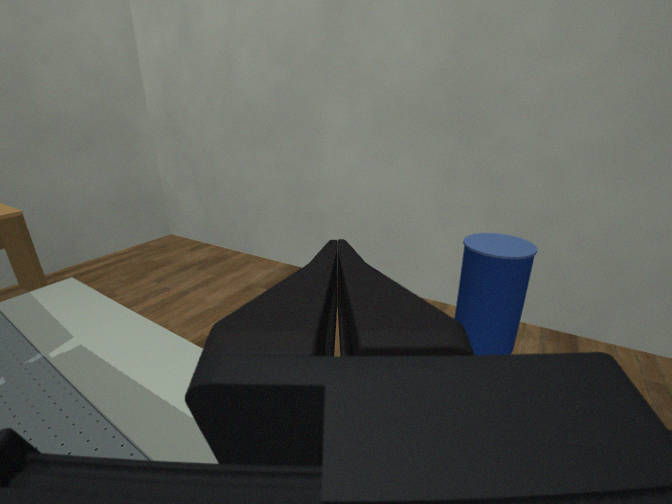

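Nudge down slightly, release, rise, and go to B38 hover.

Emit:
{"name": "execute_actions", "arguments": {"actions": [{"rows":[[0.36,1.752,1.16,-0.62,0,0.16,0.53,-1,0.05,0.3,0,0,0,-1],[0.36,1.752,1.16,-0.62,0,0.16,0.53,-1,0.05,0.3,0,0,0,-1],[0.36,1.752,1.16,-0.62,0,0.16,0.53,-1,0.05,0.3,0,0,0,-1],[0.36,1.752,1.16,-0.62,0,0.16,0.53,-1,0.05,0.3,0,0,0,-1],[0.36,1.752,1.16,-0.62,0,0.16,0.56,-1,0.05,0.3,0,0,0,-1],[0.36,1.75,1.16,-0.62,0,0.16,0.6,-1,0.05,0.3,0,0,0,-1],[0.36,1.74,1.17,-0.62,0,0.16,0.66,-1,0.05,0.3,0,0,0,-1],[0.36,1.73,1.18,-0.62,0,0.16,0.72,-1,0.05,0.3,0,0,0,-1],[0.36,1.72,1.19,-0.63,0,0.16,0.76,-1,0.05,0.3,0,0,0,-1],[0.36,1.70,1.20,-0.65,0,0.16,0.76,-1,0.05,0.3,0,0,0,-1],[0.36,1.68,1.21,-0.68,0,0.16,0.76,-1,0.05,0.3,0,0,0,-1],[0.36,1.66,1.22,-0.71,0,0.16,0.76,-1,0.05,0.3,0,0,0,-1],[0.36,1.64,1.23,-0.74,0,0.16,0.76,-1,0.05,0.3,0,0,0,-1],[0.36,1.62,1.24,-0.77,0,0.16,0.76,-1,0.05,0.3,0,0,0,-1],[0.36,1.60,1.25,-0.80,0,0.16,0.76,-1,0.05,0.3,0,0,0,-1]],"steps":15}], "pictures": false}}

Emit:
{"name": "execute_actions", "arguments": {"actions": [{"rows":[[0.36,1.57,1.24,-0.81,0,0.16,0.76,-1,0.05,0.3,0,0,0,-1],[0.36,1.54,1.22,-0.81,0,0.15,0.76,-1,0.05,0.3,0,0,0,-1],[0.365,1.50,1.19,-0.80,0,0.14,0.76,-1,0.05,0.3,0,0,0,-1],[0.37,1.46,1.15,-0.79,0,0.13,0.76,-1,0.05,0.3,0,0,0,-1],[0.375,1.42,1.11,-0.77,0,0.12,0.8,-1,0.05,0.3,0,0,0,-1],[0.38,1.38,1.07,-0.75,0,0.10,0.8,-1,0.05,0.3,0,0,0,-1],[0.39,1.34,1.03,-0.73,0,0.08,0.8,-1,0.05,0.3,0,0,0,-1],[0.40,1.30,0.99,-0.71,0,0.06,0.8,-1,0.05,0.3,0,0,0,-1],[0.41,1.26,0.95,-0.69,0,0.04,0.8,-1,0.05,0.3,0,0,0,-1],[0.42,1.22,0.9,-0.67,0,0.02,0.8,-1,0.05,0.3,0,0,0,-1],[0.43,1.18,0.85,-0.65,0,0,0.8,-1,0.05,0.3,0,0,0,-1],[0.435,1.15,0.81,-0.63,0,0,0.8,-1,0.05,0.3,0,0,0,-1],[0.44,1.12,0.77,-0.62,0,0,0.8,-1,0.05,0.3,0,0,0,-1],[0.44,1.10,0.745,-0.61,0,0,0.8,-1,0.05,0.3,0,0,0,-1],[0.44,1.09,0.73,-0.61,0,0,0.8,-1,0.05,0.3,0,0,0,-1]],"steps":15}], "pictures": false}}

Emit:
{"name": "execute_actions", "arguments": {"actions": [{"steps":15}]}}

Scene clock: 238.03 s of 12600.00 s.
left_arm: end_effector_position=(+0.5680, +0.4243, +0.0668) grip_measured=+0.758 end_effector_quat_wxyz=(+0.150, -0.008, +0.988, +0.024) | right_arm: end_effector_position=(+0.1009, -0.5129, +0.3615) grip_measured=-0.978 end_effector_quat_wxyz=(+0.688, +0.305, +0.544, -0.373)
Joint positions: left_arm=[ 0.369  1.702  1.165 -0.729 -0.001  0.144  0.083] | right_arm=[-1.002  0.038  0.287 -0.024  0.003  0.014  0.001]
Joint velocities: left_arm=[-0.005 -0.415 -0.007 -0.662 -0.051 -0.007  0.001] | right_arm=[-0.005  0.015  0.002 -0.032  0.022  0.022  0.001]
Steps of this call (steps 1 to 15: the robot went on to your last target; steps 16 to 90: nothing new was sent; then 4.37 s passed at rest; steps 91 to 105: all 15 steps of this action). Readings (joint positions):
91: left_arm=[0.369 1.738 1.165 -0.638 -0.001 0.144] | right_arm=[-1.002 0.038 0.287 -0.024 0.003 0.014]
92: left_arm=[0.369 1.738 1.165 -0.638 -0.001 0.144] | right_arm=[-1.002 0.038 0.287 -0.024 0.003 0.014]
94: left_arm=[0.369 1.738 1.165 -0.638 -0.001 0.144] | right_arm=[-1.002 0.038 0.287 -0.024 0.003 0.014]
98: left_arm=[0.369 1.738 1.165 -0.638 -0.001 0.144] | right_arm=[-1.002 0.038 0.287 -0.024 0.003 0.014]
105: the state above

Scene clock: 238.53 s of 12600.00 s.
left_arm: end_effector_position=(+0.4400, +0.4314, +0.1890) grip_measured=+0.798 end_effector_quat_wxyz=(+0.310, -0.088, +0.946, +0.043) | right_arm: end_effector_position=(+0.1009, -0.5129, +0.3615) grip_measured=-0.978 end_effector_quat_wxyz=(+0.688, +0.305, +0.544, -0.373)
Joint positions: left_arm=[ 0.435  1.083  0.79  -0.641 -0.001  0.042  0.084] | right_arm=[-1.002  0.038  0.287 -0.024  0.003  0.014  0.001]
Joint velocities: left_arm=[ 0.171 -0.689 -0.955  0.154  0.037 -0.183 -0.   ] | right_arm=[-0.005  0.005 -0.012  0.007 -0.051 -0.007 -0.002]
Steps of this call (steps 1 to 15: all 15 steps of this action). Readings (joint positions):
1: left_arm=[0.369 1.687 1.165 -0.749 -0.001 0.144] | right_arm=[-1.002 0.038 0.287 -0.024 0.003 0.014]
2: left_arm=[0.369 1.669 1.165 -0.765 -0.001 0.144] | right_arm=[-1.002 0.038 0.287 -0.024 0.003 0.014]
4: left_arm=[0.369 1.621 1.163 -0.778 -0.001 0.144] | right_arm=[-1.002 0.038 0.287 -0.024 0.003 0.014]
8: left_arm=[0.372 1.435 1.074 -0.747 -0.001 0.122] | right_arm=[-1.002 0.038 0.287 -0.024 0.003 0.014]
15: the state above

Scene clock: 239.03 s of 12600.00 s.
left_arm: end_effector_position=(+0.4198, +0.4286, +0.1552) grip_measured=+0.798 end_effector_quat_wxyz=(+0.283, -0.102, +0.953, +0.036) | right_arm: end_effector_position=(+0.1009, -0.5129, +0.3615) grip_measured=-0.978 end_effector_quat_wxyz=(+0.688, +0.305, +0.544, -0.373)
Joint positions: left_arm=[ 0.44   1.084  0.721 -0.63  -0.001  0.017  0.084] | right_arm=[-1.002  0.038  0.287 -0.024  0.003  0.014  0.001]
Joint velocities: left_arm=[-0.005 -0.005  0.002 -0.027 -0.037 -0.051 -0.   ] | right_arm=[-0.005 -0.005  0.007 -0.007 -0.007 -0.022 -0.001]
Steps of this call (steps 1 to 15: the robot went on to your last target). Readings (joint positions):
1: left_arm=[0.439 1.067 0.762 -0.639 -0.001 0.037] | right_arm=[-1.002 0.038 0.287 -0.024 0.003 0.014]
2: left_arm=[0.440 1.062 0.742 -0.639 -0.001 0.033] | right_arm=[-1.002 0.038 0.287 -0.024 0.003 0.014]
4: left_arm=[0.440 1.070 0.723 -0.639 -0.001 0.026] | right_arm=[-1.002 0.038 0.287 -0.024 0.003 0.014]
8: left_arm=[0.440 1.084 0.721 -0.633 -0.001 0.020] | right_arm=[-1.002 0.038 0.287 -0.024 0.003 0.014]
15: the state above
camera_calibration (this result's frames):
cam_left_wrist: T_world_to_cam=[[0.202432, -0.978961, -0.0256204, 0.340331], [-0.978305, -0.203335, 0.0396892, 0.497163], [-0.0440637, 0.0170302, -0.998884, 0.288166], [0, 0, 0, 1]] pos_world=[0.430181, 0.429354, 0.276831]
cam_right_wrist: T_world_to_cam=[[-0.838575, -0.544203, -0.0251897, -0.185885], [-0.193725, 0.341092, -0.919852, 0.529901], [0.509178, -0.766485, -0.391457, -0.182241], [0, 0, 0, 1]] pos_world=[0.0395694, -0.421589, 0.411408]

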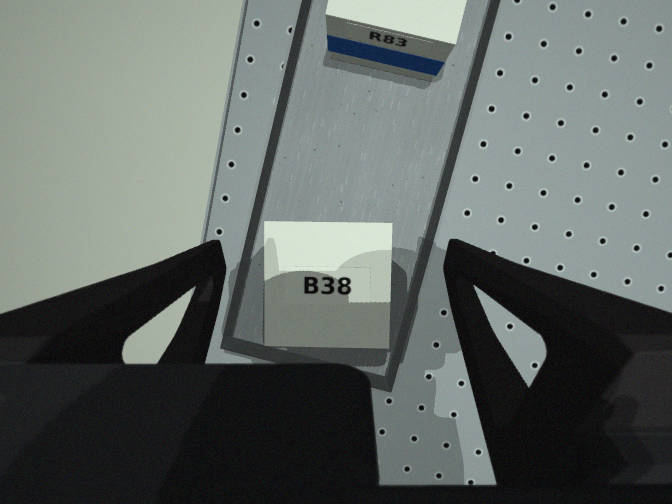

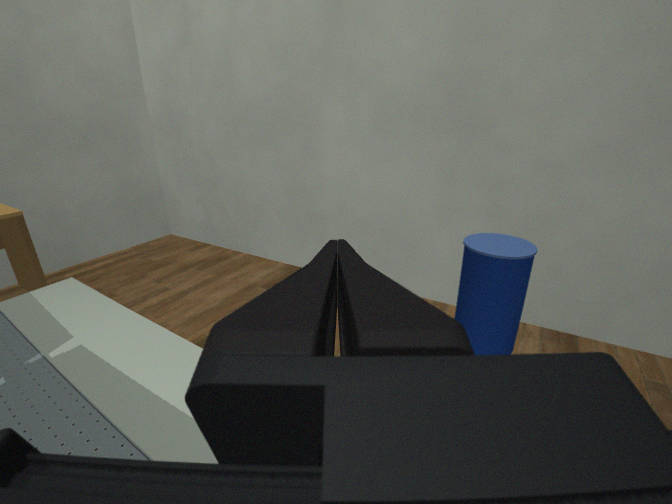

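Emit:
{"name": "execute_actions", "arguments": {"actions": [{"rows":[[0.445,1.08,0.70,-0.53,0,0,0.9,-1,0.05,0.3,0,0,0,-1],[0.45,1.07,0.665,-0.44,0,0,0.9,-1,0.05,0.3,0,0,0,-1],[0.455,1.06,0.625,-0.35,0,0,0.9,-1,0.05,0.3,0,0,0,-1],[0.458,1.05,0.585,-0.26,0,0,0.9,-1,0.05,0.3,0,0,0,-1],[0.458,1.045,0.545,-0.17,0,0,0.9,-1,0.05,0.3,0,0,0,-1],[0.458,1.04,0.505,-0.08,0,0,0.9,-1,0.05,0.3,0,0,0,-1],[0.458,1.035,0.465,0.01,0,0,0.9,-1,0.05,0.3,0,0,0,-1],[0.458,1.03,0.425,0.10,0,0,0.9,-1,0.05,0.3,0,0,0,-1],[0.458,1.025,0.385,0.19,0,0,0.9,-1,0.05,0.3,0,0,0,-1],[0.458,1.02,0.345,0.28,0,0,0.9,-1,0.05,0.3,0,0,0,-1],[0.458,1.015,0.305,0.37,0,0,0.9,-1,0.05,0.3,0,0,0,-1],[0.458,1.01,0.265,0.46,0,0,0.9,-1,0.05,0.3,0,0,0,-1],[0.458,1.01,0.225,0.54,0,0,0.9,-1,0.05,0.3,0,0,0,-1],[0.458,1.01,0.195,0.6,0,0,0.9,-1,0.05,0.3,0,0,0,-1],[0.458,1.01,0.175,0.635,0,0,0.9,-1,0.05,0.3,0,0,0,-1]],"steps":15}], "pictures": false}}

Emit:
{"name": "execute_actions", "arguments": {"actions": [{"rows":[[0.458,1.03,0.172,0.66,0,0,0.9,-1,0.05,0.3,0,0,0,-1],[0.458,1.06,0.166,0.70,0,0,0.9,-1,0.05,0.3,0,0,0,-1],[0.458,1.09,0.16,0.735,0,0,0.9,-1,0.05,0.3,0,0,0,-1],[0.458,1.12,0.154,0.77,0,0,0.9,-1,0.05,0.3,0,0,0,-1],[0.458,1.15,0.149,0.805,0,0,0.9,-1,0.05,0.3,0,0,0,-1],[0.458,1.18,0.144,0.84,0,0,0.9,-1,0.05,0.3,0,0,0,-1],[0.458,1.21,0.14,0.87,0,0,0.9,-1,0.05,0.3,0,0,0,-1],[0.458,1.24,0.136,0.90,0,0,0.9,-1,0.05,0.3,0,0,0,-1],[0.458,1.27,0.133,0.93,0,0,0.9,-1,0.05,0.3,0,0,0,-1],[0.458,1.29,0.13,0.95,0,0,0.9,-1,0.05,0.3,0,0,0,-1]],"steps":15}], "pictures": false}}

Emit:
{"name": "execute_actions", "arguments": {"actions": [{"steps":10}]}}

Scene clock: 257.97 s of 12600.00 s.
left_arm: end_effector_position=(+0.4055, +0.4289, +0.1360) grip_measured=+0.898 end_effector_quat_wxyz=(+0.581, -0.091, +0.805, +0.075) | right_arm: end_effector_position=(+0.1009, -0.5129, +0.3615) grip_measured=-0.978 end_effector_quat_wxyz=(+0.688, +0.305, +0.544, -0.373)
Joint positions: left_arm=[ 0.449  1.031  0.22   0.492 -0.001  0.016  0.089] | right_arm=[-1.002  0.038  0.287 -0.024  0.003  0.014  0.001]
Joint velocities: left_arm=[-0.005 -0.093 -0.882  1.81   0.037 -0.022  0.   ] | right_arm=[-0.005  0.005  0.012 -0.007  0.022 -0.007  0.   ]
Steps of this call (steps 1 to 15: the robot went on to your last target; steps 16 to 90: nothing new was sent; then 15.43 s passed at rest; steps 91 to 105: all 15 steps of this action). Readings (joint positions):
91: left_arm=[0.440 1.084 0.718 -0.617 -0.001 0.016] | right_arm=[-1.002 0.038 0.287 -0.024 0.003 0.014]
92: left_arm=[0.440 1.084 0.707 -0.575 -0.001 0.016] | right_arm=[-1.002 0.038 0.287 -0.024 0.003 0.014]
94: left_arm=[0.441 1.081 0.662 -0.433 -0.001 0.016] | right_arm=[-1.002 0.038 0.287 -0.024 0.003 0.014]
98: left_arm=[0.448 1.060 0.505 -0.093 -0.001 0.016] | right_arm=[-1.002 0.038 0.287 -0.024 0.003 0.014]
105: the state above

Scene clock: 258.47 s of 12600.00 s.
left_arm: end_effector_position=(+0.3979, +0.4270, +0.1031) grip_measured=+0.898 end_effector_quat_wxyz=(+0.610, -0.089, +0.783, +0.079) | right_arm: end_effector_position=(+0.1009, -0.5129, +0.3615) grip_measured=-0.978 end_effector_quat_wxyz=(+0.688, +0.305, +0.544, -0.373)
Joint positions: left_arm=[ 0.449  1.295  0.133  0.917 -0.001  0.016  0.089] | right_arm=[-1.002  0.038  0.287 -0.024  0.003  0.014  0.001]
Joint velocities: left_arm=[-0.005 -0.015 -0.046  0.1    0.037  0.007  0.   ] | right_arm=[-0.015  0.005 -0.012  0.002  0.022  0.081 -0.001]
Steps of this call (steps 1 to 15: all 15 steps of this action). Readings (joint positions):
1: left_arm=[0.449 1.030 0.194 0.544 -0.001 0.016] | right_arm=[-1.002 0.038 0.287 -0.024 0.003 0.014]
2: left_arm=[0.449 1.031 0.175 0.587 -0.001 0.016] | right_arm=[-1.002 0.038 0.287 -0.024 0.003 0.014]
4: left_arm=[0.449 1.053 0.155 0.667 -0.001 0.016] | right_arm=[-1.002 0.038 0.287 -0.024 0.003 0.014]
8: left_arm=[0.449 1.167 0.151 0.816 -0.001 0.016] | right_arm=[-1.002 0.038 0.287 -0.024 0.003 0.014]
15: the state above

Scene clock: 258.80 s of 12600.00 s.
left_arm: end_effector_position=(+0.3983, +0.4271, +0.1050) grip_measured=+0.898 end_effector_quat_wxyz=(+0.614, -0.088, +0.781, +0.079) | right_arm: end_effector_position=(+0.1009, -0.5129, +0.3615) grip_measured=-0.978 end_effector_quat_wxyz=(+0.688, +0.305, +0.544, -0.373)
Joint positions: left_arm=[ 0.449  1.295  0.132  0.926 -0.001  0.016  0.089] | right_arm=[-1.002  0.038  0.287 -0.024  0.003  0.014  0.001]
Joint velocities: left_arm=[-0.005 -0.015 -0.002  0.007 -0.022 -0.066 -0.001] | right_arm=[ 0.005  0.005  0.012  0.002 -0.022  0.022  0.001]
Steps of this call (steps 1 to 10: the robot went on to your last target). Readings (joint positions):
1: left_arm=[0.449 1.295 0.132 0.920 -0.001 0.016] | right_arm=[-1.002 0.038 0.287 -0.024 0.003 0.014]
2: left_arm=[0.449 1.295 0.132 0.922 -0.001 0.016] | right_arm=[-1.002 0.038 0.287 -0.024 0.003 0.014]
4: left_arm=[0.449 1.295 0.132 0.925 -0.001 0.016] | right_arm=[-1.002 0.038 0.287 -0.024 0.003 0.014]
8: left_arm=[0.449 1.295 0.132 0.926 -0.001 0.016] | right_arm=[-1.002 0.038 0.287 -0.024 0.003 0.014]
10: the state above
camera_calibration (this result's frames):
cam_left_wrist: T_world_to_cam=[[0.23597, -0.971106, -0.0356585, 0.32624], [-0.737957, -0.155202, -0.656758, 0.434635], [0.632248, 0.18129, -0.753258, -0.128232], [0, 0, 0, 1]] pos_world=[0.324834, 0.407516, 0.200491]
cam_right_wrist: T_world_to_cam=[[-0.838575, -0.544203, -0.0251897, -0.185885], [-0.193725, 0.341092, -0.919852, 0.529901], [0.509178, -0.766485, -0.391457, -0.182241], [0, 0, 0, 1]] pos_world=[0.0395694, -0.421589, 0.411408]

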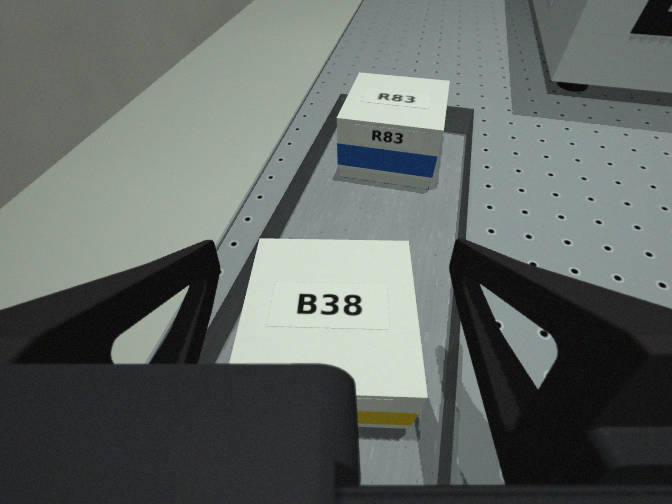

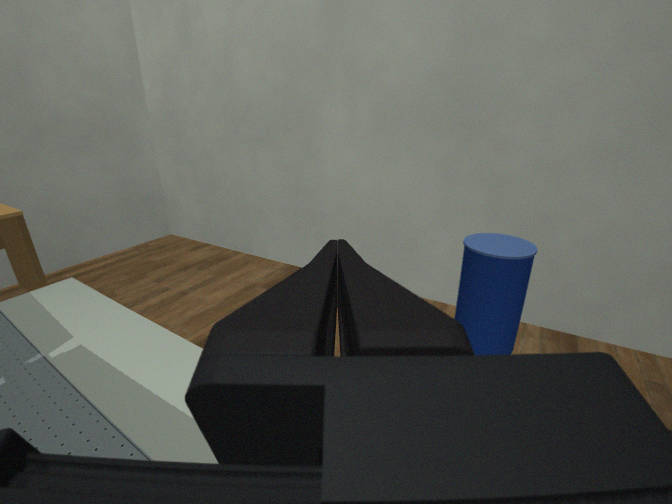

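Well centred. Descend.

Emit:
{"name": "execute_actions", "arguments": {"actions": [{"rows":[[0.462,1.31,0.125,0.97,0,-0.02,0.9,-1,0.05,0.3,0,0,0,-1],[0.462,1.335,0.12,0.995,0,-0.02,0.9,-1,0.05,0.3,0,0,0,-1],[0.462,1.36,0.115,1.02,0,-0.02,0.9,-1,0.05,0.3,0,0,0,-1],[0.462,1.385,0.112,1.05,0,-0.02,0.9,-1,0.05,0.3,0,0,0,-1],[0.462,1.41,0.11,1.08,0,-0.02,0.9,-1,0.05,0.3,0,0,0,-1],[0.462,1.435,0.108,1.105,0,-0.02,0.9,-1,0.05,0.3,0,0,0,-1],[0.462,1.46,0.106,1.13,0,-0.02,0.9,-1,0.05,0.3,0,0,0,-1],[0.462,1.485,0.105,1.155,0,-0.02,0.9,-1,0.05,0.3,0,0,0,-1],[0.462,1.51,0.105,1.18,0,-0.02,0.9,-1,0.05,0.3,0,0,0,-1],[0.462,1.53,0.105,1.205,0,-0.02,0.9,-1,0.05,0.3,0,0,0,-1],[0.462,1.55,0.105,1.22,0,-0.02,0.9,-1,0.05,0.3,0,0,0,-1],[0.462,1.56,0.105,1.235,0,-0.02,0.9,-1,0.05,0.3,0,0,0,-1]],"steps":15}], "pictures": false}}

Emit:
{"name": "execute_actions", "arguments": {"actions": [{"steps":10}]}}

Scene clock: 262.90 s of 12600.00 s.
left_arm: end_effector_position=(+0.3937, +0.4271, +0.0704) grip_measured=+0.898 end_effector_quat_wxyz=(+0.610, -0.097, +0.783, +0.074) | right_arm: end_effector_position=(+0.1009, -0.5129, +0.3615) grip_measured=-0.978 end_effector_quat_wxyz=(+0.688, +0.305, +0.544, -0.373)
Joint positions: left_arm=[ 0.452  1.558  0.11   1.2   -0.001 -0.003  0.089] | right_arm=[-1.002  0.038  0.287 -0.024  0.003  0.014  0.001]
Joint velocities: left_arm=[-0.005  0.044  0.002  0.12   0.007  0.022 -0.001] | right_arm=[-0.005 -0.015  0.002  0.002 -0.051 -0.037 -0.001]
Steps of this call (steps 1 to 15: the robot went on to your last target; steps 16 to 90: nothing new was sent; then 0.60 s passed at rest; steps 91 to 105: all 15 steps of this action). Readings (joint positions):
91: left_arm=[0.449 1.295 0.132 0.929 -0.001 0.013] | right_arm=[-1.002 0.038 0.287 -0.024 0.003 0.014]
92: left_arm=[0.450 1.298 0.131 0.940 -0.001 0.010] | right_arm=[-1.002 0.038 0.287 -0.024 0.003 0.014]
94: left_arm=[0.452 1.321 0.126 0.981 -0.001 0.005] | right_arm=[-1.002 0.038 0.287 -0.024 0.003 0.014]
98: left_arm=[0.452 1.423 0.116 1.083 -0.001 -0.000] | right_arm=[-1.002 0.038 0.287 -0.024 0.003 0.014]
105: the state above

Scene clock: 263.23 s of 12600.00 s.
left_arm: end_effector_position=(+0.3943, +0.4273, +0.0729) grip_measured=+0.898 end_effector_quat_wxyz=(+0.614, -0.097, +0.780, +0.074) | right_arm: end_effector_position=(+0.1009, -0.5129, +0.3615) grip_measured=-0.978 end_effector_quat_wxyz=(+0.688, +0.305, +0.544, -0.373)
Joint positions: left_arm=[ 0.452  1.559  0.11   1.211 -0.001 -0.004  0.089] | right_arm=[-1.002  0.038  0.287 -0.024  0.003  0.014  0.001]
Joint velocities: left_arm=[-0.005  0.005  0.017 -0.002 -0.007  0.037 -0.   ] | right_arm=[-0.005 -0.005 -0.007  0.012 -0.007 -0.051 -0.001]
Steps of this call (steps 1 to 10: the robot went on to your last target). Readings (joint positions):
1: left_arm=[0.452 1.559 0.110 1.203 -0.001 -0.003] | right_arm=[-1.002 0.038 0.287 -0.024 0.003 0.014]
2: left_arm=[0.452 1.559 0.110 1.207 -0.001 -0.003] | right_arm=[-1.002 0.038 0.287 -0.024 0.003 0.014]
4: left_arm=[0.452 1.559 0.110 1.210 -0.001 -0.003] | right_arm=[-1.002 0.038 0.287 -0.024 0.003 0.014]
8: left_arm=[0.452 1.559 0.110 1.211 -0.001 -0.004] | right_arm=[-1.002 0.038 0.287 -0.024 0.003 0.014]
10: the state above
camera_calibration (this result's frames):
cam_left_wrist: T_world_to_cam=[[0.243466, -0.969765, -0.0167547, 0.321313], [-0.734205, -0.172984, -0.656521, 0.41676], [0.633773, 0.172142, -0.754122, -0.146591], [0, 0, 0, 1]] pos_world=[0.320663, 0.408925, 0.168448]
cam_right_wrist: T_world_to_cam=[[-0.838575, -0.544203, -0.0251897, -0.185885], [-0.193725, 0.341092, -0.919852, 0.529901], [0.509178, -0.766485, -0.391457, -0.182241], [0, 0, 0, 1]] pos_world=[0.0395694, -0.421589, 0.411408]

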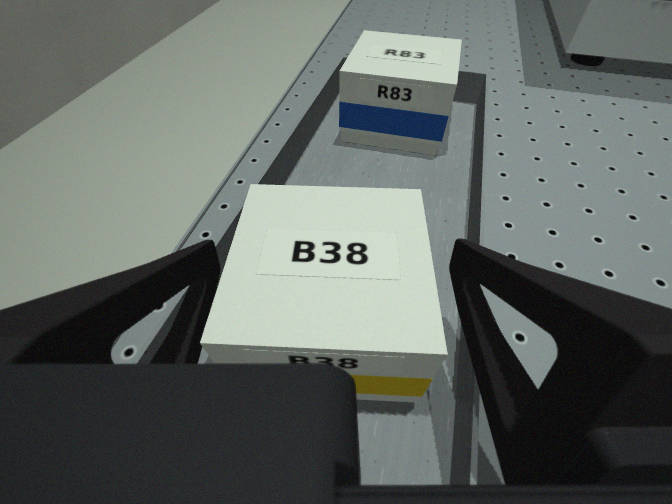

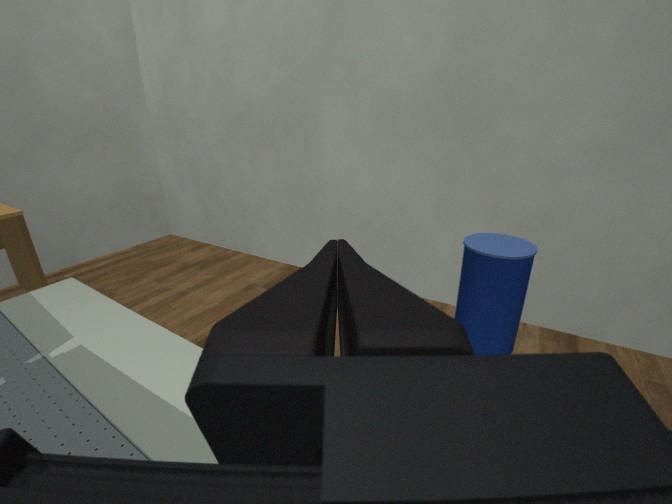

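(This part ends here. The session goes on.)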